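# Retrieve carton from behind shelf bottles, place on desk

## Task

Get the carton that sits behind the line of bottles on the shelving unit and set it down on the desk. At the end every bottle must still stand upright on its shelf, the robot must not have tipped over or be left leaning, and the carton must rest on the desk by itself, not held there by the robot.

## Robot and tools

ROBOT. A Hello Robot Stretch 3 with a single arm. The two-wheeled base (0.33 m long, 0.34 m wide) can only drive straight or spin in place; it cannot slide sideways. Spinning pivots about the wheel midpoint, 0.05 m behind the front edge. A lift carries the arm up and down a mast, and the arm telescopes out to the robot's right side, so reaching further forward or back means driving the base. With the arm in and wrist folded, turning sweeps a 0.28 m radius; an unfolded level wrist reaches past that. The base is fast (0.30 m/s, 1.9 rad/s) only when stowed: lift_m under 0.30, arm_m under 0.03, wrist_yaw_rad over 2.54; otherwise 0.10 m/s and 0.63 rad/s.

CAMERAS. head_camera and nav_camera are on the head and aim with head_pan_rad and head_tilt_rad; wrist_camera rides on the gripper. Every successful execute_actions result carries one image per camera, taken when the call finishes. An empty actions list just returns the current view.

execute_actions(actions): a list run in order. Each action may have "robot", "steps" (1 to 450 control steps at 30 per second, default 1) and "until" (needs steps; ends the action early once all its conditions hold). {"steps": n} alone waits. Any invalid entry or out-of-range number rejects the whole call and nothing new runs.
robot can be: one command; a list of up to 8 commands run one after another, which may include {"pause_s": s} (s at most 15); or {"stop": true}, which brakes everything and clears the queue.
A command holds any of:
- base: exactly one of translate_m (relative drive in metres from where the base is when the command begins, forward positive, magnitude at most 1) or rotate_rad (relative turn in radians, left/counter-clockwise positive, magnitude at most 3.2).
- joints: absolute targets by name; unnamed joints keep their previous target. lift_m 0 to 1.1 (arm height); arm_m 0 to 0.52 (extension); wrist_yaw_rad -1.345 to 4.42 (0 along the arm, positive swings toward the front, 3.0 folded over the base); wrist_pitch_rad -1.57 to 0.451 (0 level, negative tips fingers down); wrist_roll_rad -2.911 to 2.911 (0 fingers side by side); gripper_m -0.089 to 0.179 (bigger is wider; real fingertip gap is 0.007 less when nearly shut, 0.025 less when fully open, zero below 0.007); head_pan_rad -3.953 to 1.73 (0 ahead, positive left, -1.57 along the arm); head_tilt_rad -1.53 to 0.419 (negative looks down).
- contact_limits: {"arm_m": effort percent 1 to 100}, the push level at which the arm halts; lower is softer, too low halts instantly. Applies until the next arm_m command; values above the maximum are clipped.
Motions start together and keep going across later actions and while you think. A new command takes over immediately and discards the rest of an older queue. A queued command starts only after the prior one ended "done" (off_target is also accepted for base and gripper).
until examples: {"robot": {"status": "ended"}} waits for all motion and the queue to finish; field comparisons like {"robot": {"lift_m": [">", 0.3]}} using =, !=, <, <=, >, >=; statuses take a word or ["!=", "moving"]; {"any": {"status": "ended"}} fires when the first motion ends.

zoom_image(camera, region): camera is head_camera, nav_camera or wrist_camera; region is [x0, y0, x1, y1] in pixels from the image's top-left, no larger than 504 by 504. Gives a sharper crop of that camera's last image.

finished_scene(scene): pass the current scene's integer. Irreversible; the result reports success. Let all motion settle first, since anything still moving is braked during the final hold.

RESULTS. base_status shows progress as (moved of goal). joint_goals, joint_status and measured_speeds list per-joint targets, states and speeds. Status words: moving, done, off_target (came to rest short and may keep pushing), contact_stop (arm or lift hit something and went slack), time_out, stopped, not_commanded, torque_fault (a wrist servo went limp for 10 s after overload). refusals counts refused goals; queue is idle/running/done/dropped/stopped; queue_left counts unstarted commands. Lines starting refused:, dropped: or replaced: explain events, counting from 0. on_its_own appears when the robot changed a goal itself, a joint is slack or off, a motor strains at rest, or base_tilt drifts 3 degrees or more. Also: hand_pose (fingertip point in the base frame), lidar_m (12 distances, 30-degree sectors, first straight ahead, going counter-clockwise, plane 0.17 m high, blind to glass), wrist_depth_mm and head_depth_mm (7x7 median depths), base_odometry, turned_by_wheels, turned_by_imu, base_tilt in degrees, motor_effort in percent with peak in brackets.

FRAMES. Base frame: origin on the floor between the drive wheels, x forward, y left, z up. Odometry frame is the base frame at the start. Heading is positive leftward.

CAUTIONS. The gripper status never proves a grasp; close below the object's width, and open at least 0.02 past the touch value to release. Fold or unfold the wrist only with lift_m 0.32 to 0.95, wrist_pitch_rad -0.4 and roll near 0; with yaw below -0.4 keep pitch at -0.5 or lower. Pushing against something rigid with the gripper above roughly 0.45 m, pushing again after a contact_stop, or driving while gripping something fixed can tip the robot; if it snags, reverse the last move in small steps, free the gripper, and drop lift_m to about 0.2 if still tilted. Avoid knocking bottles over, dropping or slamming the carton, and hard pushes. Loose objects may occasionally be nudged by outside disturbances.

Each tool is called after "Request:" in YAML: its name, and indented under it one key for each argument.

## Session

I'll start by looking at the scene.

Request:
execute_actions:
  actions: []

Scene clock: 0.00 s.
robot.base_odometry: x=+0.000 y=+0.000 heading=+0.000 (m, m, rad; robot's odometry frame)
robot.turned_by_wheels: +0.000 (rad since the last result)
robot.turned_by_imu: +0.000 (rad since the last result)
robot.base_tilt: forward=-0.1 right=+0.4 (deg)
robot.lidar_m: 1.92 2.26 1.80 1.78 1.91 2.00 1.99 2.53 1.77 1.58 2.14 2.16
robot.head_depth_mm: 1897 2344 2319 2330 2303 2100 2271 / 1909 2398 2340 2325 2320 1905 2146 / 1880 2402 2390 2376 2378 2350 2312 / 1874 2422 2429 2399 2391 2382 2371 / 1875 2446 2422 2437 2427 2383 2394 / 1843 2483 2474 2465 2460 2442 2419 / 1768 2541 2479 2476 2489 2476 2438
robot.base_status: not_commanded
robot.joint_positions: lift_m=+0.440 arm_m=-0.002 wrist_yaw_rad=+3.058 wrist_pitch_rad=-0.609 wrist_roll_rad=+0.001 gripper_m=+0.037 head_pan_rad=-0.019 head_tilt_rad=-0.019
robot.joint_goals: lift_m=+0.440 arm_m=-0.002 wrist_yaw_rad=+3.058 wrist_pitch_rad=-0.609 wrist_roll_rad=+0.001 gripper_m=+0.037 head_pan_rad=-0.019 head_tilt_rad=-0.019
robot.joint_status: lift_m=not_commanded arm_m=not_commanded wrist_yaw_rad=not_commanded wrist_pitch_rad=not_commanded wrist_roll_rad=not_commanded gripper_m=not_commanded head_pan_rad=not_commanded head_tilt_rad=not_commanded
robot.measured_speeds: translate_m=+0.000 rotate_rad=+0.000 lift_m=+0.000 arm_m=+0.000 wrist_yaw_rad=+0.000 wrist_pitch_rad=+0.000 wrist_roll_rad=+0.000 head_pan_rad=+0.000 head_tilt_rad=+0.000
robot: refusals=0 queue=idle queue_left=0
robot.motor_effort: left_wheel=-1 right_wheel=+1 lift_m=+33 arm_m=+0 wrist_yaw_rad=+1 wrist_pitch_rad=+3 wrist_roll_rad=+0 gripper_m=+0 head_pan_rad=+0 head_tilt_rad=+3 (%)
robot.hand_pose: x=-0.0048 y=+0.0528 z=+0.4118 quat_wxyz=(+0.241, +0.683, +0.184, +0.665) (m; robot's base frame)
robot.wrist_depth_mm: - - - - - - - / - - - - - 975 983 / 862 833 - 815 818 814 828 / 750 717 732 736 738 710 694 / 658 638 634 626 643 637 629 / 581 577 - - 556 577 567 / 519 522 - - 514 501 499
pictures: head_camera (sideways: a quarter turn clockwise sets it upright), nav_camera (sideways: a quarter turn counterclockwise sets it upright), wrist_camera
Images, in order (width x height): head_camera 896x504, nav_camera 672x504, wrist_camera 644x364.

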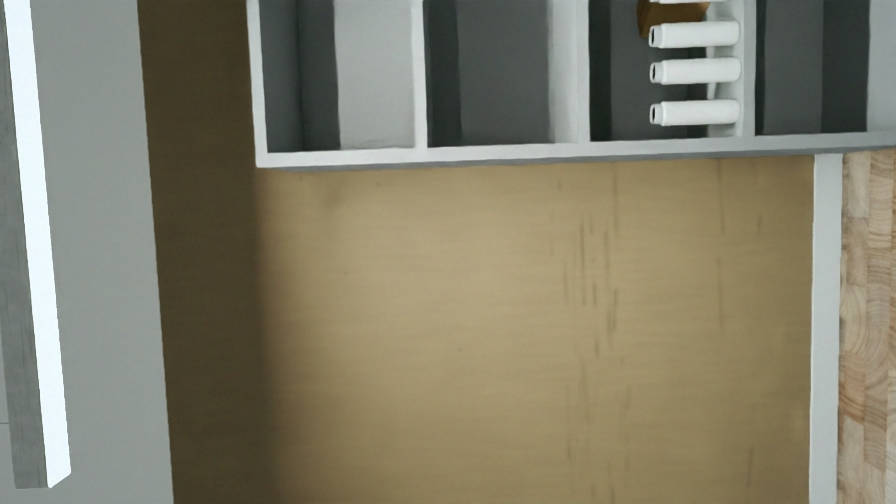

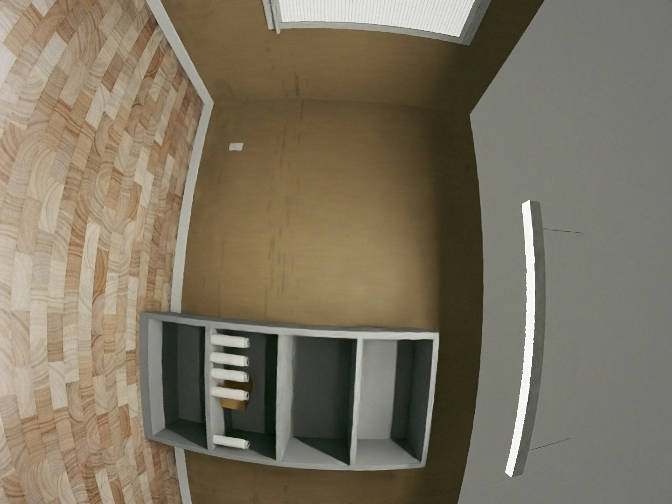

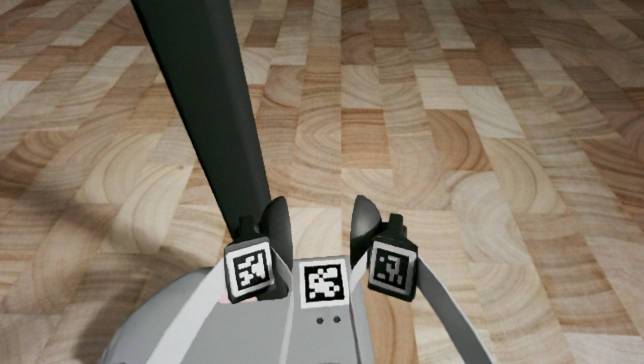

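Request:
execute_actions:
  actions:
    - {"robot": {"joints": {"head_pan_rad": -0.35, "head_tilt_rad": -0.35}}, "steps": 90, "until": {"robot": {"status": "ended"}}}

Scene clock: 6.40 s.
robot.base_odometry: x=+0.000 y=+0.000 heading=+0.000 (m, m, rad; robot's odometry frame)
robot.turned_by_wheels: +0.000 (rad since the last result)
robot.turned_by_imu: +0.000 (rad since the last result)
robot.base_tilt: forward=+0.0 right=+0.3 (deg)
robot.lidar_m: 1.92 2.26 1.80 1.77 1.90 2.00 2.00 2.54 1.77 1.58 2.14 2.15
robot.head_depth_mm: 2374 2516 2619 2828 2745 1956 1535 / 1905 2051 2230 2221 2460 1977 1544 / 2223 2342 2484 2575 2604 1987 1541 / 2151 2243 2359 2246 2618 2005 1564 / 2108 2221 2326 2254 2587 1991 1562 / 1983 2170 2298 2429 2512 2020 1564 / 2041 2154 2249 2376 2510 2012 1556
robot.base_status: not_commanded
robot.joint_positions: lift_m=+0.440 arm_m=-0.002 wrist_yaw_rad=+3.058 wrist_pitch_rad=-0.609 wrist_roll_rad=+0.001 gripper_m=+0.037 head_pan_rad=-0.343 head_tilt_rad=-0.345
robot.joint_goals: lift_m=+0.440 arm_m=-0.002 wrist_yaw_rad=+3.058 wrist_pitch_rad=-0.609 wrist_roll_rad=+0.001 gripper_m=+0.037 head_pan_rad=-0.350 head_tilt_rad=-0.350
robot.joint_status: lift_m=not_commanded arm_m=not_commanded wrist_yaw_rad=not_commanded wrist_pitch_rad=not_commanded wrist_roll_rad=not_commanded gripper_m=not_commanded head_pan_rad=done head_tilt_rad=done
robot.measured_speeds: translate_m=+0.000 rotate_rad=+0.000 lift_m=+0.000 arm_m=+0.000 wrist_yaw_rad=+0.000 wrist_pitch_rad=+0.000 wrist_roll_rad=+0.000 head_pan_rad=+0.000 head_tilt_rad=+0.000
robot: refusals=0 queue=done queue_left=0
robot.motor_effort: left_wheel=-1(1) right_wheel=+0(1) lift_m=+33(32) arm_m=+0(0) wrist_yaw_rad=+0(1) wrist_pitch_rad=+3(3) wrist_roll_rad=-1(0) gripper_m=+1(1) head_pan_rad=-3(22) head_tilt_rad=-3(34) (%)
robot.hand_pose: x=-0.0048 y=+0.0528 z=+0.4118 quat_wxyz=(+0.241, +0.683, +0.184, +0.665) (m; robot's base frame)
robot.wrist_depth_mm: - - - - - - - / - - - - - - 966 / 834 844 - 831 844 834 844 / 740 734 734 717 712 706 695 / 649 634 635 636 624 629 629 / 574 574 - - 544 569 557 / 516 530 - - 497 502 502
pictures: head_camera (sideways: a quarter turn clockwise sets it upright), nav_camera (sideways: a quarter turn counterclockwise sets it upright), wrist_camera
Images, in order (width x height): head_camera 896x504, nav_camera 672x504, wrist_camera 644x364.

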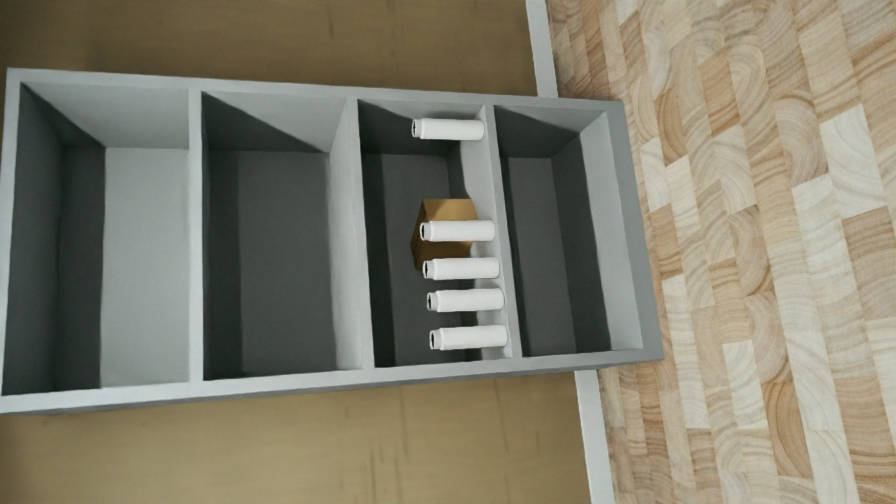

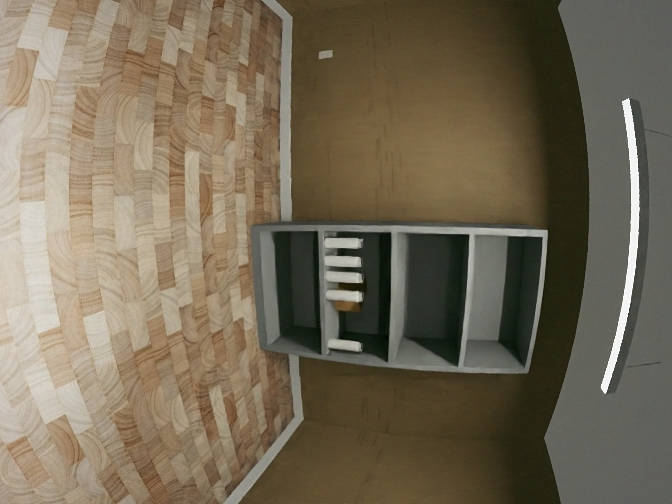

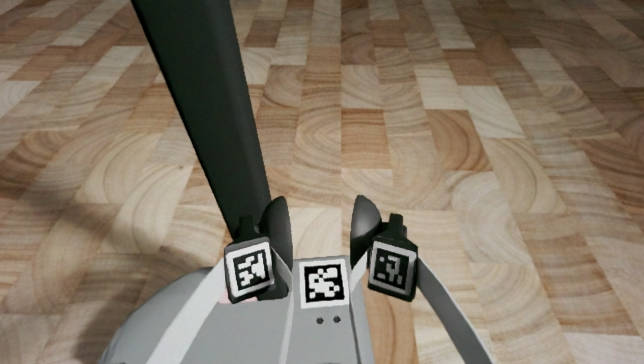

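Request:
zoom_image:
  camera: "head_camera"
  region: [340, 80, 680, 390]

Request:
execute_actions:
  actions:
    - {"robot": {"joints": {"head_pan_rad": -2.2, "head_tilt_rad": -0.4}}, "steps": 150, "until": {"robot": {"status": "ended"}}}

Region (340, 80, 680, 390) of head_camera's 896x504 image, scaled by 1.482, with more detail than that image has; it fills the top 460 rows of this view, and the rest is white.

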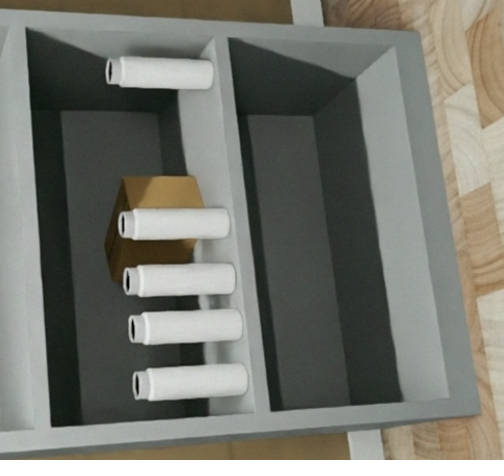

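Scene clock: 10.27 s.
robot.base_odometry: x=+0.000 y=+0.000 heading=+0.000 (m, m, rad; robot's odometry frame)
robot.turned_by_wheels: +0.000 (rad since the last result)
robot.turned_by_imu: +0.000 (rad since the last result)
robot.base_tilt: forward=-0.1 right=+0.4 (deg)
robot.lidar_m: 1.93 2.27 1.80 1.78 1.90 2.00 2.00 2.54 1.77 1.58 2.14 2.16
robot.head_depth_mm: 2406 2581 2815 3084 2503 1840 1470 / 2279 2423 2631 2816 2548 1858 1470 / 2129 2272 2420 2632 2528 1859 1474 / 2021 2152 2303 2436 2404 1870 1487 / 1909 2022 2180 2178 2082 1870 1494 / 1821 1907 2020 2084 2085 1903 1485 / 1717 1808 1919 1967 1886 1809 1487
robot.base_status: not_commanded
robot.joint_positions: lift_m=+0.440 arm_m=-0.002 wrist_yaw_rad=+3.058 wrist_pitch_rad=-0.609 wrist_roll_rad=+0.001 gripper_m=+0.037 head_pan_rad=-2.193 head_tilt_rad=-0.395
robot.joint_goals: lift_m=+0.440 arm_m=-0.002 wrist_yaw_rad=+3.058 wrist_pitch_rad=-0.609 wrist_roll_rad=+0.001 gripper_m=+0.037 head_pan_rad=-2.200 head_tilt_rad=-0.400
robot.joint_status: lift_m=not_commanded arm_m=not_commanded wrist_yaw_rad=not_commanded wrist_pitch_rad=not_commanded wrist_roll_rad=not_commanded gripper_m=not_commanded head_pan_rad=done head_tilt_rad=done
robot.measured_speeds: translate_m=+0.000 rotate_rad=+0.000 lift_m=+0.000 arm_m=+0.000 wrist_yaw_rad=+0.000 wrist_pitch_rad=+0.000 wrist_roll_rad=+0.000 head_pan_rad=+0.000 head_tilt_rad=+0.000
robot: refusals=0 queue=done queue_left=0
robot.motor_effort: left_wheel=+0(1) right_wheel=+1(0) lift_m=+33(33) arm_m=+0(0) wrist_yaw_rad=+0(1) wrist_pitch_rad=+3(3) wrist_roll_rad=+0(0) gripper_m=+0(1) head_pan_rad=-4(35) head_tilt_rad=-4(12) (%)
robot.hand_pose: x=-0.0048 y=+0.0528 z=+0.4118 quat_wxyz=(+0.241, +0.683, +0.184, +0.665) (m; robot's base frame)
robot.wrist_depth_mm: - - - - - - - / - - - - - 973 969 / 864 827 - 836 826 813 826 / 724 727 719 723 728 698 708 / 631 645 644 630 638 627 632 / 575 567 - - 550 569 563 / 511 536 - - 503 500 514
pictures: head_camera (sideways: a quarter turn clockwise sets it upright), nav_camera (sideways: a quarter turn counterclockwise sets it upright), wrist_camera
Images, in order (width x height): head_camera 896x504, nav_camera 672x504, wrist_camera 644x364.

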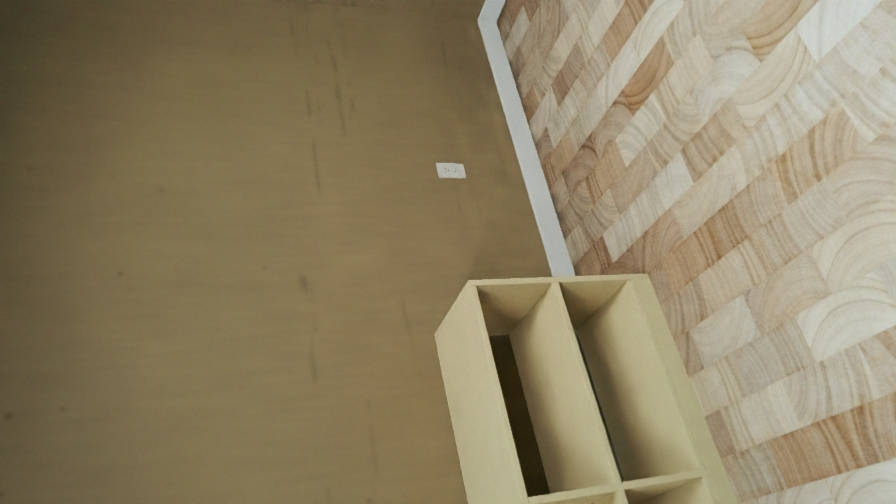

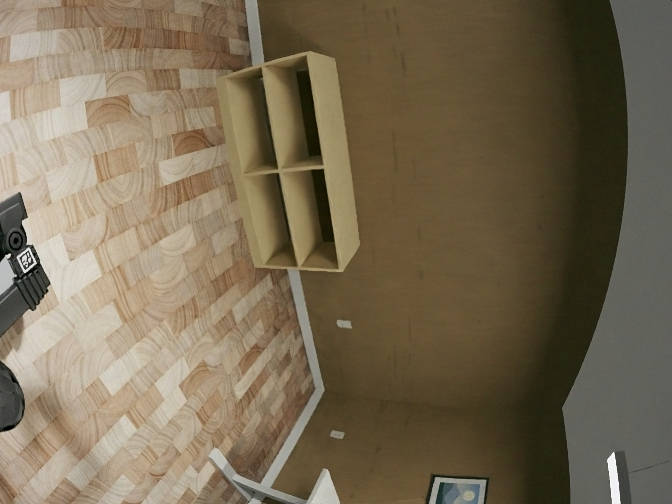

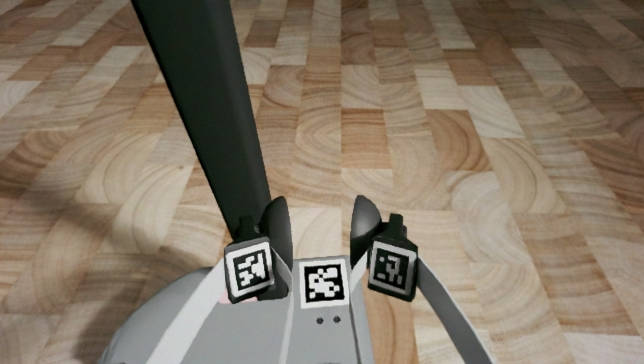

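Request:
execute_actions:
  actions:
    - {"robot": {"joints": {"head_pan_rad": -3.2, "head_tilt_rad": -0.4}}, "steps": 150, "until": {"robot": {"status": "ended"}}}

Scene clock: 14.00 s.
robot.base_odometry: x=+0.000 y=+0.000 heading=+0.000 (m, m, rad; robot's odometry frame)
robot.turned_by_wheels: +0.000 (rad since the last result)
robot.turned_by_imu: +0.000 (rad since the last result)
robot.base_tilt: forward=+0.0 right=+0.4 (deg)
robot.lidar_m: 1.92 2.27 1.80 1.77 1.90 2.00 1.99 2.53 1.77 1.58 2.14 2.15
robot.head_depth_mm: 2052 2203 2320 2024 2292 1848 1477 / 2073 2201 2357 2018 2543 1851 1479 / 2088 2200 2361 2024 2497 1863 1486 / 2079 2240 2356 2044 2533 1878 1481 / 2098 2231 2394 2064 2511 1885 1483 / 2109 2266 2420 2061 2437 1906 1497 / 2115 2227 2408 2543 2560 1882 1487
robot.base_status: not_commanded
robot.joint_positions: lift_m=+0.440 arm_m=-0.002 wrist_yaw_rad=+3.058 wrist_pitch_rad=-0.609 wrist_roll_rad=+0.001 gripper_m=+0.037 head_pan_rad=-3.193 head_tilt_rad=-0.395
robot.joint_goals: lift_m=+0.440 arm_m=-0.002 wrist_yaw_rad=+3.058 wrist_pitch_rad=-0.609 wrist_roll_rad=+0.001 gripper_m=+0.037 head_pan_rad=-3.200 head_tilt_rad=-0.400
robot.joint_status: lift_m=not_commanded arm_m=not_commanded wrist_yaw_rad=not_commanded wrist_pitch_rad=not_commanded wrist_roll_rad=not_commanded gripper_m=not_commanded head_pan_rad=done head_tilt_rad=done
robot.measured_speeds: translate_m=+0.000 rotate_rad=+0.000 lift_m=+0.000 arm_m=+0.000 wrist_yaw_rad=+0.000 wrist_pitch_rad=+0.000 wrist_roll_rad=+0.000 head_pan_rad=+0.000 head_tilt_rad=+0.000
robot: refusals=0 queue=done queue_left=0
robot.motor_effort: left_wheel=-1(0) right_wheel=+0(0) lift_m=+33(32) arm_m=+0(0) wrist_yaw_rad=+0(0) wrist_pitch_rad=+3(3) wrist_roll_rad=+0(0) gripper_m=+1(0) head_pan_rad=-4(34) head_tilt_rad=-3(4) (%)
robot.hand_pose: x=-0.0048 y=+0.0528 z=+0.4118 quat_wxyz=(+0.241, +0.683, +0.184, +0.665) (m; robot's base frame)
robot.wrist_depth_mm: - - - - - - - / - - - - - 950 960 / 839 840 - 843 829 812 813 / 725 739 722 730 713 727 746 / 639 652 653 633 630 637 629 / 571 572 - - 550 565 551 / 522 528 - - 507 513 511
pictures: head_camera (sideways: a quarter turn clockwise sets it upright), nav_camera (sideways: a quarter turn counterclockwise sets it upright), wrist_camera
Images, in order (width x height): head_camera 896x504, nav_camera 672x504, wrist_camera 644x364.

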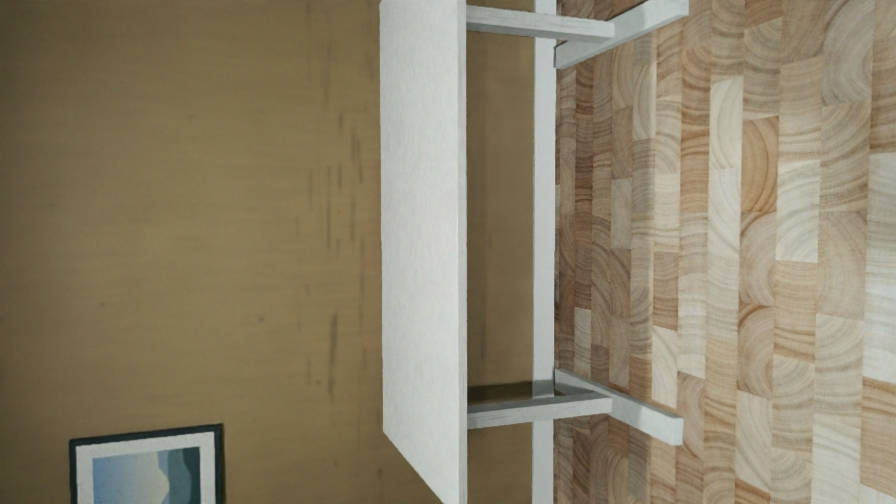

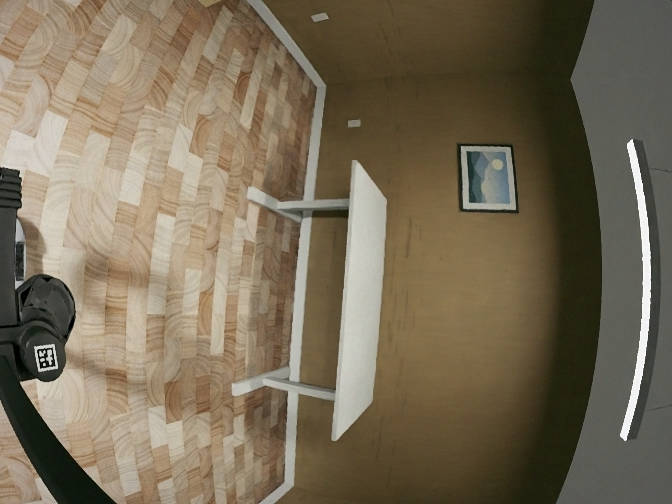

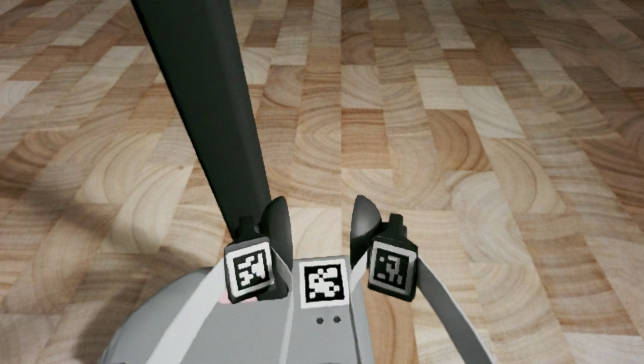

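Request:
execute_actions:
  actions:
    - {"robot": [{"base": {"rotate_rad": -0.589}, "joints": {"lift_m": 0.28, "wrist_pitch_rad": -0.4, "head_pan_rad": -1.57, "head_tilt_rad": -0.6}}, {"base": {"translate_m": 1.0}}, {"base": {"translate_m": 0.548}}, {"base": {"rotate_rad": 2.055}}], "steps": 450, "until": {"robot": {"status": "ended"}}}

Scene clock: 89.70 s.
robot.base_odometry: x=+1.287 y=-0.860 heading=+1.466 (m, m, rad; robot's odometry frame)
robot.turned_by_wheels: +1.466 (rad since the last result)
robot.turned_by_imu: +1.442 (rad since the last result)
robot.base_tilt: forward=+0.0 right=+0.4 (deg)
robot.lidar_m: 2.46 2.56 3.50 3.29 1.30 1.34 1.30 1.35 0.61 0.99 0.80 0.78
robot.head_depth_mm: 788 798 756 641 779 831 983 / 832 910 857 641 1073 831 1158 / 829 910 859 643 1117 898 1209 / 828 909 864 642 976 898 1181 / 827 904 863 647 926 877 1192 / 825 904 867 647 1120 833 1187 / 824 903 871 650 1119 821 1184
robot.base_status: done (rotate_rad +2.0549 of +2.0550)
robot.joint_positions: lift_m=+0.280 arm_m=-0.002 wrist_yaw_rad=+3.058 wrist_pitch_rad=-0.418 wrist_roll_rad=+0.001 gripper_m=+0.037 head_pan_rad=-1.577 head_tilt_rad=-0.593
robot.joint_goals: lift_m=+0.280 arm_m=-0.002 wrist_yaw_rad=+3.058 wrist_pitch_rad=-0.400 wrist_roll_rad=+0.001 gripper_m=+0.037 head_pan_rad=-1.570 head_tilt_rad=-0.600
robot.joint_status: lift_m=done arm_m=not_commanded wrist_yaw_rad=not_commanded wrist_pitch_rad=done wrist_roll_rad=not_commanded gripper_m=not_commanded head_pan_rad=done head_tilt_rad=done
robot.measured_speeds: translate_m=+0.000 rotate_rad=+0.000 lift_m=+0.000 arm_m=+0.000 wrist_yaw_rad=+0.000 wrist_pitch_rad=+0.000 wrist_roll_rad=+0.000 head_pan_rad=+0.000 head_tilt_rad=+0.000
robot: refusals=0 queue=done queue_left=0
robot.motor_effort: left_wheel=-2(7) right_wheel=+2(11) lift_m=+25(33) arm_m=-1(0) wrist_yaw_rad=+0(0) wrist_pitch_rad=+4(4) wrist_roll_rad=+0(0) gripper_m=+0(0) head_pan_rad=+2(35) head_tilt_rad=-4(27) (%)
robot.hand_pose: x=-0.0025 y=+0.0808 z=+0.2930 quat_wxyz=(+0.176, +0.697, +0.118, +0.685) (m; robot's base frame)
robot.wrist_depth_mm: - - - - - - - / - - - - - - - / 840 860 828 836 842 837 818 / 671 670 - 654 653 653 649 / 552 545 - 564 546 549 535 / 475 499 - - 451 468 465 / - - - - 408 410 406
pictures: head_camera (sideways: a quarter turn clockwise sets it upright), nav_camera (sideways: a quarter turn counterclockwise sets it upright), wrist_camera
Images, in order (width x height): head_camera 896x504, nav_camera 672x504, wrist_camera 644x364.

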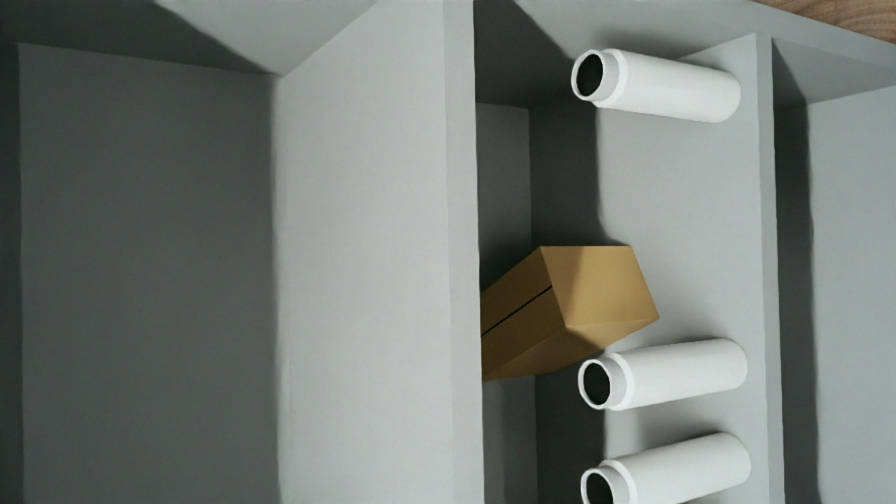

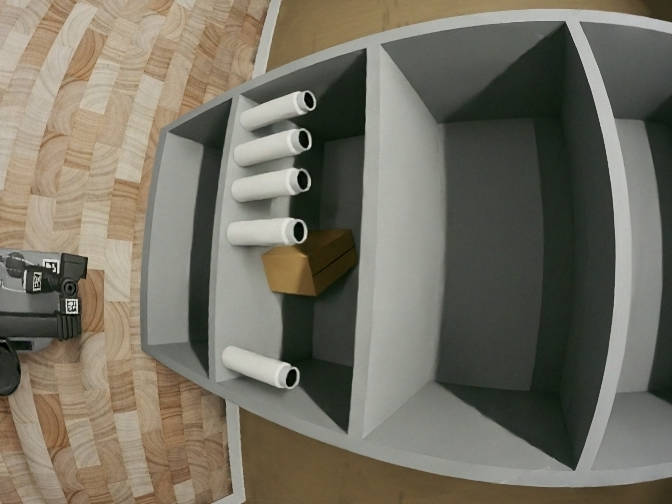

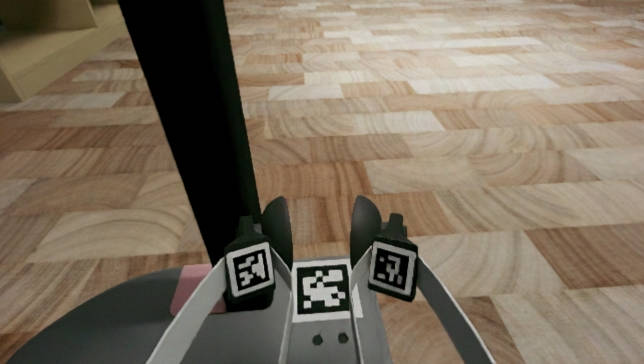

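Request:
execute_actions:
  actions:
    - {"robot": [{"base": {"translate_m": -0.36}}, {"base": {"rotate_rad": 0.45}, "joints": {"lift_m": 0.51}}, {"joints": {"wrist_yaw_rad": 0.0, "gripper_m": 0.179, "head_tilt_rad": -0.75}}, {"joints": {"wrist_pitch_rad": 0.0}}], "steps": 450, "until": {"robot": {"status": "ended"}}}

Scene clock: 157.20 s.
robot.base_odometry: x=+1.250 y=-1.218 heading=+1.916 (m, m, rad; robot's odometry frame)
robot.turned_by_wheels: +0.450 (rad since the last result)
robot.turned_by_imu: +0.439 (rad since the last result)
robot.base_tilt: forward=+0.0 right=+0.3 (deg)
robot.lidar_m: 2.87 3.67 3.31 1.09 1.00 0.94 0.96 1.07 0.54 1.01 1.07 2.82
robot.head_depth_mm: 805 486 552 1125 1364 1379 1191 / 850 873 607 1112 820 1299 1197 / 887 872 636 1188 879 1301 1184 / 926 875 663 1114 991 1308 1227 / 970 876 699 1078 1022 1333 1197 / 1011 875 1329 957 1431 1337 1196 / 1065 879 1346 1006 1482 1372 1190
robot.base_status: done (rotate_rad +0.4499 of +0.4500)
robot.joint_positions: lift_m=+0.510 arm_m=-0.002 wrist_yaw_rad=+0.002 wrist_pitch_rad=-0.022 wrist_roll_rad=+0.001 gripper_m=+0.179 head_pan_rad=-1.577 head_tilt_rad=-0.740
robot.joint_goals: lift_m=+0.510 arm_m=-0.002 wrist_yaw_rad=+0.000 wrist_pitch_rad=+0.000 wrist_roll_rad=+0.001 gripper_m=+0.179 head_pan_rad=-1.570 head_tilt_rad=-0.750
robot.joint_status: lift_m=done arm_m=not_commanded wrist_yaw_rad=done wrist_pitch_rad=done wrist_roll_rad=not_commanded gripper_m=done head_pan_rad=done head_tilt_rad=done
robot.measured_speeds: translate_m=+0.000 rotate_rad=+0.000 lift_m=+0.000 arm_m=+0.000 wrist_yaw_rad=+0.000 wrist_pitch_rad=+0.000 wrist_roll_rad=+0.000 head_pan_rad=+0.000 head_tilt_rad=+0.000
robot: refusals=0 queue=done queue_left=0
robot.motor_effort: left_wheel=-2(9) right_wheel=+2(9) lift_m=+40(41) arm_m=-1(1) wrist_yaw_rad=-3(1) wrist_pitch_rad=+5(5) wrist_roll_rad=-1(0) gripper_m=+0(95) head_pan_rad=+3(3) head_tilt_rad=-6(23) (%)
robot.hand_pose: x=-0.0210 y=-0.3986 z=+0.6188 quat_wxyz=(+0.707, +0.009, -0.707, -0.007) (m; robot's base frame)
robot.wrist_depth_mm: 641 791 845 773 307 251 564 / 605 507 890 771 313 260 584 / 643 537 885 590 325 273 601 / 663 542 515 563 345 290 607 / 734 922 - 391 348 299 666 / - 952 - 968 820 308 653 / 851 850 803 810 831 723 704
pictures: head_camera (sideways: a quarter turn clockwise sets it upright), nav_camera (sideways: a quarter turn counterclockwise sets it upright), wrist_camera
Images, in order (width x height): head_camera 896x504, nav_camera 672x504, wrist_camera 644x364.

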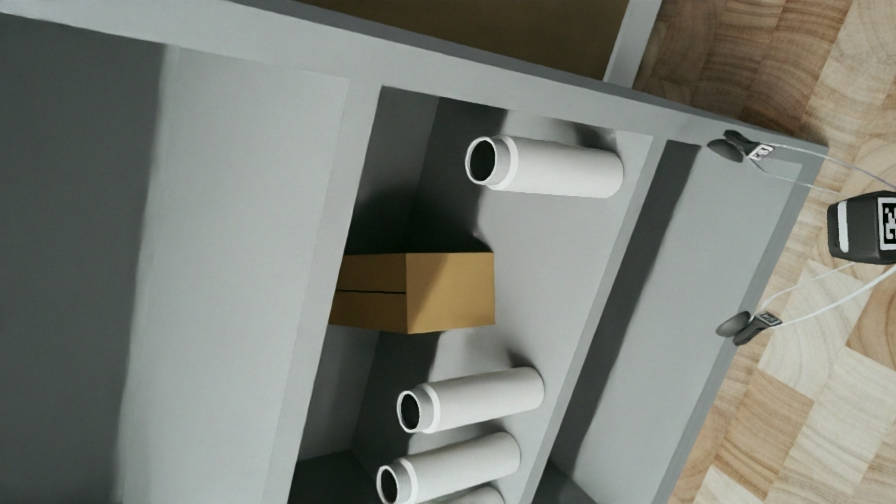

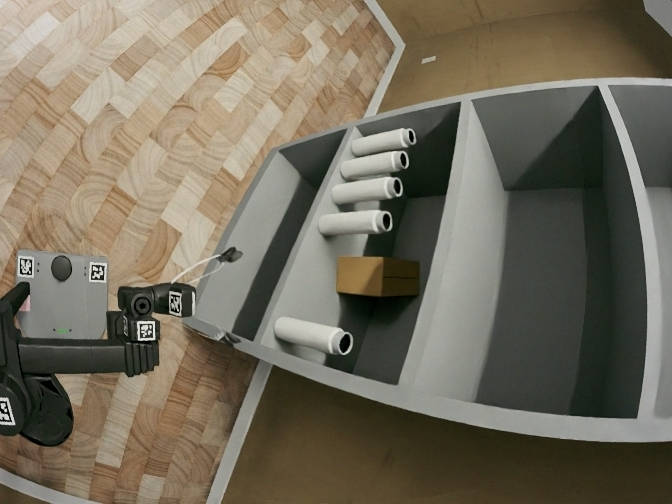

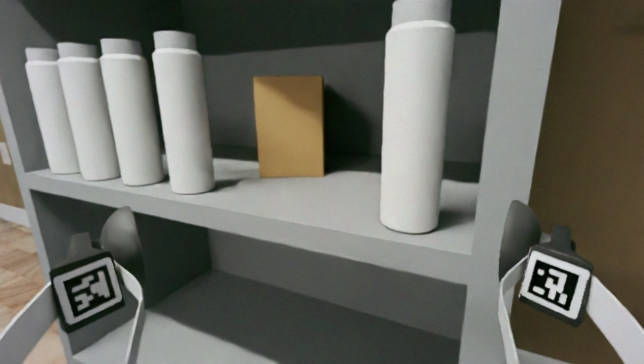

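Request:
zoom_image:
  camera: "head_camera"
  region: [310, 220, 530, 360]

Request:
zoom_image:
  camera: "wrist_camera"
  region: [200, 40, 400, 220]

Region (310, 220, 530, 360) of head_camera's 896x504 image, scaled by 2.291, with more detail than that image has; it fills the top 321 rows of this view, and the rest is white.

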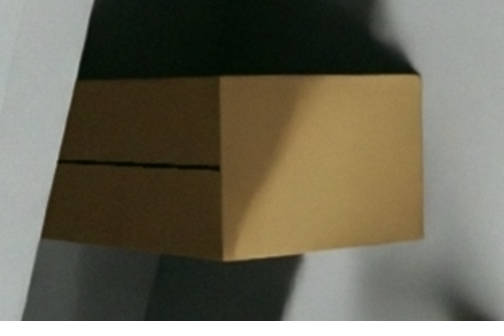

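Region (200, 40, 400, 220) of wrist_camera's 644x364 image, scaled by 2.520; it fills the top 454 rows of this view, and the rest is white.

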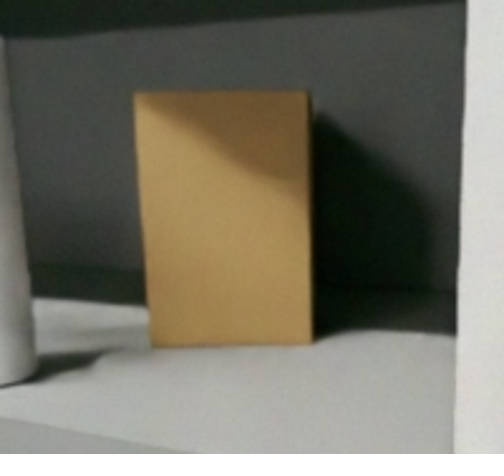

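Request:
zoom_image:
  camera: "head_camera"
  region: [660, 100, 896, 370]

Region (660, 100, 896, 370) of head_camera's 896x504 image, scaled by 1.867, with more detail than that image has; it fills the left 441 columns of this view, and the rest is white.

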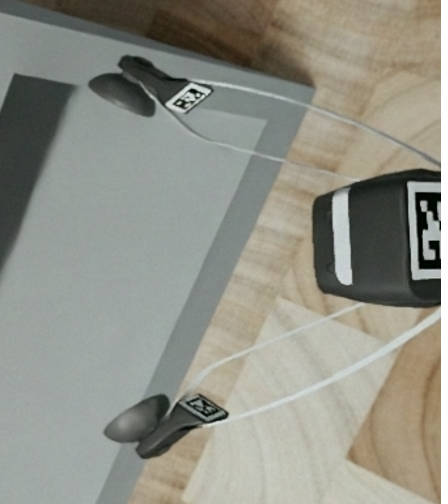

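Request:
zoom_image:
  camera: "wrist_camera"
  region: [100, 20, 340, 220]

Region (100, 20, 340, 220) of wrist_camera's 644x364 image, scaled by 2.100.

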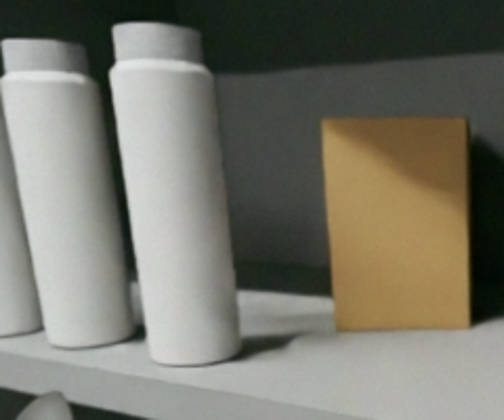

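Request:
execute_actions:
  actions:
    - {"robot": [{"base": {"translate_m": 0.057}, "joints": {"gripper_m": 0.14, "wrist_pitch_rad": 0.02, "lift_m": 0.52}}, {"joints": {"arm_m": 0.2}, "contact_limits": {"arm_m": 25}}], "steps": 300, "until": {"robot": {"status": "ended"}}}

Scene clock: 222.20 s.
robot.base_odometry: x=+1.230 y=-1.164 heading=+1.916 (m, m, rad; robot's odometry frame)
robot.turned_by_wheels: +0.000 (rad since the last result)
robot.turned_by_imu: +0.000 (rad since the last result)
robot.base_tilt: forward=+0.0 right=+0.4 (deg)
robot.lidar_m: 2.83 3.63 3.28 1.09 1.05 0.99 1.01 1.10 0.56 1.04 1.04 2.77
robot.head_depth_mm: 843 871 605 685 1049 1388 1195 / 876 872 635 1182 872 973 - / 911 870 665 1183 965 - 1167 / 948 873 698 1034 985 1307 1201 / 990 879 1292 1158 1052 1323 1196 / 1042 879 1369 999 1472 1356 1202 / 1082 878 1263 1006 1462 1390 1197
robot.base_status: done (translate_m +0.0570 of +0.0570)
robot.joint_positions: lift_m=+0.520 arm_m=+0.200 wrist_yaw_rad=+0.000 wrist_pitch_rad=-0.001 wrist_roll_rad=+0.001 gripper_m=+0.140 head_pan_rad=-1.577 head_tilt_rad=-0.741
robot.joint_goals: lift_m=+0.520 arm_m=+0.200 wrist_yaw_rad=+0.000 wrist_pitch_rad=+0.020 wrist_roll_rad=+0.001 gripper_m=+0.140 head_pan_rad=-1.570 head_tilt_rad=-0.750
robot.joint_status: lift_m=done arm_m=done wrist_yaw_rad=done wrist_pitch_rad=done wrist_roll_rad=not_commanded gripper_m=done head_pan_rad=done head_tilt_rad=done
robot.measured_speeds: translate_m=+0.000 rotate_rad=+0.000 lift_m=+0.000 arm_m=+0.000 wrist_yaw_rad=+0.000 wrist_pitch_rad=+0.000 wrist_roll_rad=+0.000 head_pan_rad=+0.000 head_tilt_rad=+0.000
robot: refusals=0 queue=done queue_left=0
robot.motor_effort: left_wheel=-2(5) right_wheel=+3(7) lift_m=+40(42) arm_m=+2(3) wrist_yaw_rad=-1(3) wrist_pitch_rad=+5(5) wrist_roll_rad=+0(0) gripper_m=+0(96) head_pan_rad=+2(2) head_tilt_rad=-6(6) (%)
robot.contact_limits: arm_m 25 (drawing in: default 16, maximum 26; extending or still: default 21, maximum 35)
robot.hand_pose: x=-0.0213 y=-0.6009 z=+0.6342 quat_wxyz=(+0.707, +0.001, -0.707, +0.000) (m; robot's base frame)
robot.wrist_depth_mm: 523 272 704 628 551 491 142 / 324 270 731 609 564 512 143 / 331 285 765 370 576 524 144 / 366 293 586 392 576 523 146 / 387 362 376 399 398 424 148 / 468 - 292 287 285 - 150 / 578 714 250 226 224 216 150
pictures: head_camera (sideways: a quarter turn clockwise sets it upright), nav_camera (sideways: a quarter turn counterclockwise sets it upright), wrist_camera
Images, in order (width x height): head_camera 896x504, nav_camera 672x504, wrist_camera 644x364.

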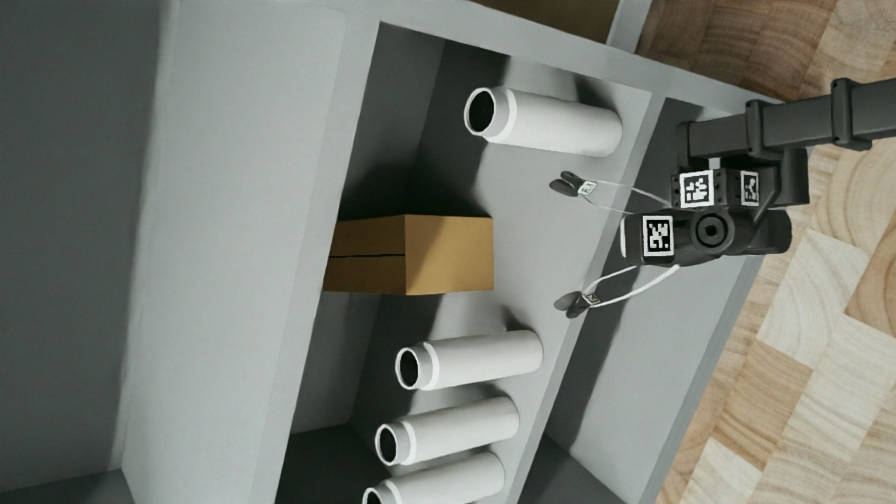

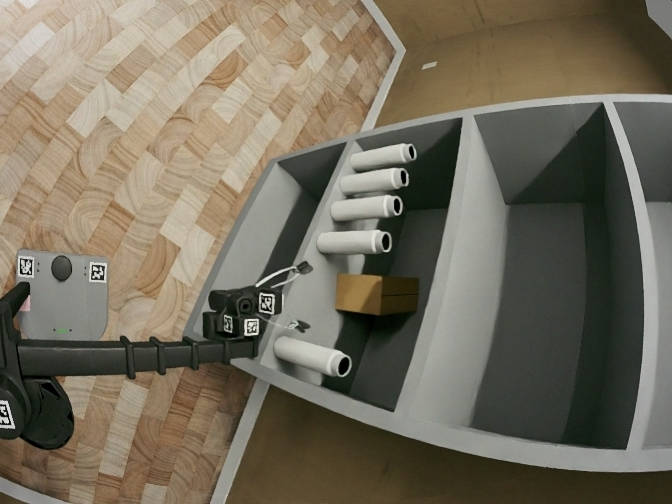

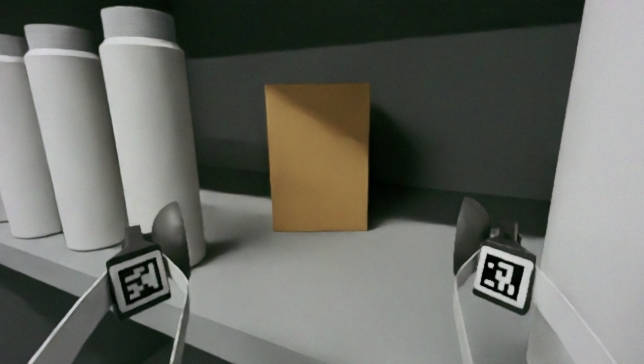

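Request:
zoom_image:
  camera: "wrist_camera"
  region: [140, 60, 500, 300]

Request:
zoom_image:
  camera: "head_camera"
  region: [440, 60, 896, 340]

Region (140, 60, 500, 300) of wrist_camera's 644x364 image, scaled by 1.400.

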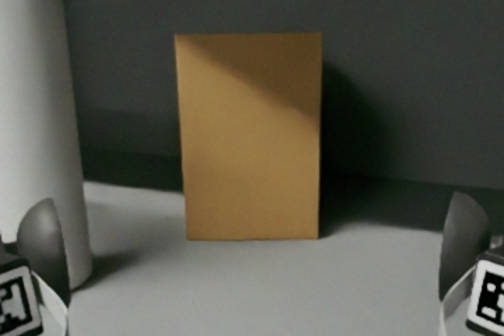

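Region (440, 60, 896, 340) of head_camera's 896x504 image, scaled by 1.105, with more detail than that image has; it fills the top 309 rows of this view, and the rest is white.

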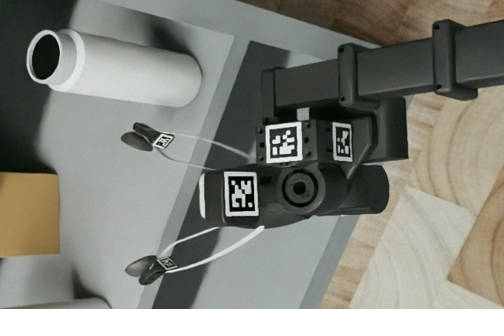

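Request:
execute_actions:
  actions:
    - {"robot": [{"joints": {"lift_m": 0.61, "wrist_pitch_rad": -0.28}}, {"joints": {"arm_m": 0.33, "gripper_m": 0.16}, "contact_limits": {"arm_m": 20}}], "steps": 300, "until": {"robot": {"status": "ended"}}}

Scene clock: 280.70 s.
robot.base_odometry: x=+1.230 y=-1.164 heading=+1.916 (m, m, rad; robot's odometry frame)
robot.turned_by_wheels: +0.000 (rad since the last result)
robot.turned_by_imu: +0.000 (rad since the last result)
robot.base_tilt: forward=+0.0 right=+0.3 (deg)
robot.lidar_m: 2.83 3.62 3.27 1.10 1.05 0.99 1.01 1.10 0.56 1.04 1.04 2.77
robot.head_depth_mm: 841 871 606 683 1052 1384 1220 / 878 871 632 1180 892 - - / 912 875 664 1189 - 1301 1196 / 953 873 698 1028 1227 1304 1195 / 988 877 1285 1170 1045 1332 1196 / 1043 873 1374 999 1475 1359 1194 / 1082 879 1264 1002 1458 1388 1193
robot.base_status: done (translate_m +0.0570 of +0.0570)
robot.joint_positions: lift_m=+0.610 arm_m=+0.330 wrist_yaw_rad=+0.000 wrist_pitch_rad=-0.294 wrist_roll_rad=+0.001 gripper_m=+0.160 head_pan_rad=-1.577 head_tilt_rad=-0.741
robot.joint_goals: lift_m=+0.610 arm_m=+0.330 wrist_yaw_rad=+0.000 wrist_pitch_rad=-0.280 wrist_roll_rad=+0.001 gripper_m=+0.160 head_pan_rad=-1.570 head_tilt_rad=-0.750
robot.joint_status: lift_m=done arm_m=done wrist_yaw_rad=done wrist_pitch_rad=done wrist_roll_rad=not_commanded gripper_m=done head_pan_rad=done head_tilt_rad=done
robot.measured_speeds: translate_m=+0.000 rotate_rad=+0.000 lift_m=+0.000 arm_m=+0.000 wrist_yaw_rad=+0.000 wrist_pitch_rad=+0.000 wrist_roll_rad=+0.000 head_pan_rad=+0.000 head_tilt_rad=+0.000
robot: refusals=0 queue=done queue_left=0
robot.motor_effort: left_wheel=-2(2) right_wheel=+3(2) lift_m=+40(43) arm_m=+2(1) wrist_yaw_rad=+0(1) wrist_pitch_rad=+3(6) wrist_roll_rad=+0(0) gripper_m=+0(83) head_pan_rad=+2(2) head_tilt_rad=-6(6) (%)
robot.contact_limits: arm_m 20 (drawing in: default 16, maximum 26; extending or still: default 21, maximum 35)
robot.hand_pose: x=-0.0214 y=-0.7130 z=+0.6511 quat_wxyz=(+0.700, +0.104, -0.699, -0.104) (m; robot's base frame)
robot.wrist_depth_mm: 167 608 551 389 424 391 350 / 164 660 602 239 442 415 375 / 167 597 509 261 478 437 394 / 174 392 411 281 424 422 409 / 184 309 325 314 336 345 334 / 264 - 276 276 277 269 275 / 234 231 236 236 235 236 236
pictures: head_camera (sideways: a quarter turn clockwise sets it upright), nav_camera (sideways: a quarter turn counterclockwise sets it upright), wrist_camera
Images, in order (width x height): head_camera 896x504, nav_camera 672x504, wrist_camera 644x364.

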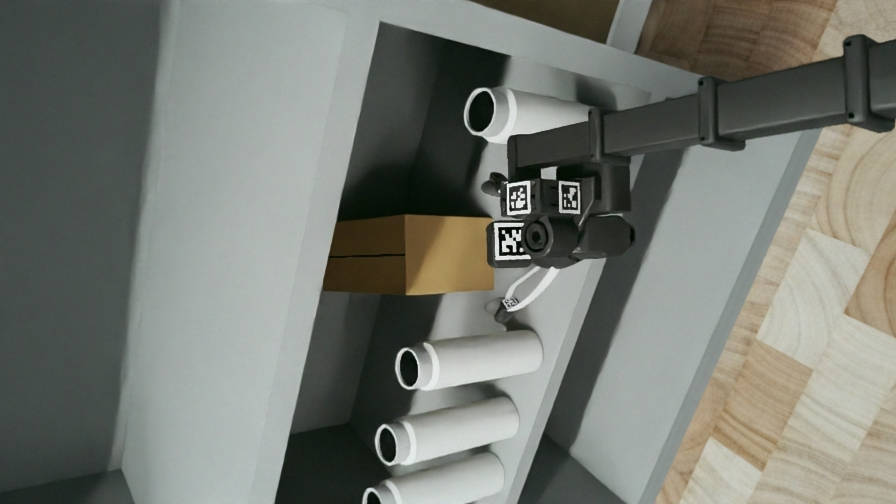

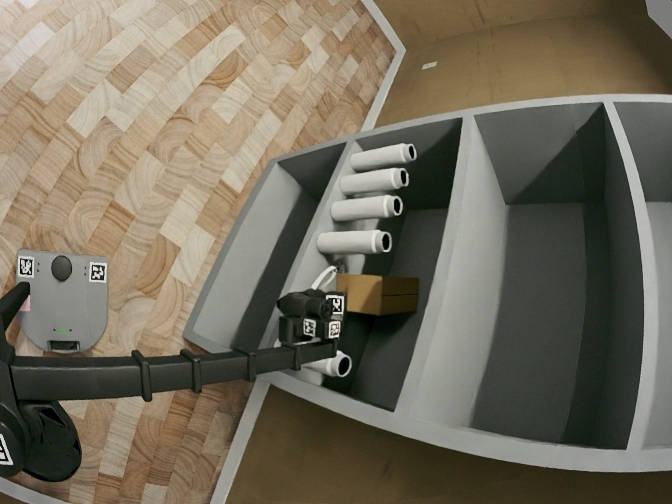

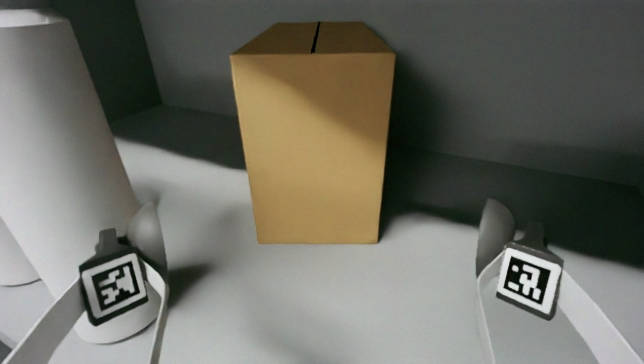

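Request:
zoom_image:
  camera: "head_camera"
  region: [400, 70, 700, 400]

Region (400, 70, 700, 400) of head_camera's 896x504 image, scaled by 1.527, with more detail than that image has; it fills the left 458 columns of this view, and the rest is white.

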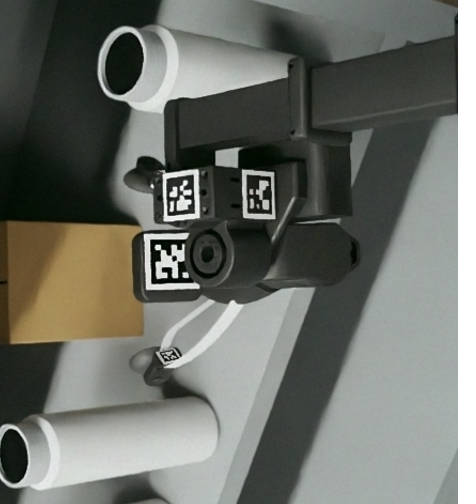

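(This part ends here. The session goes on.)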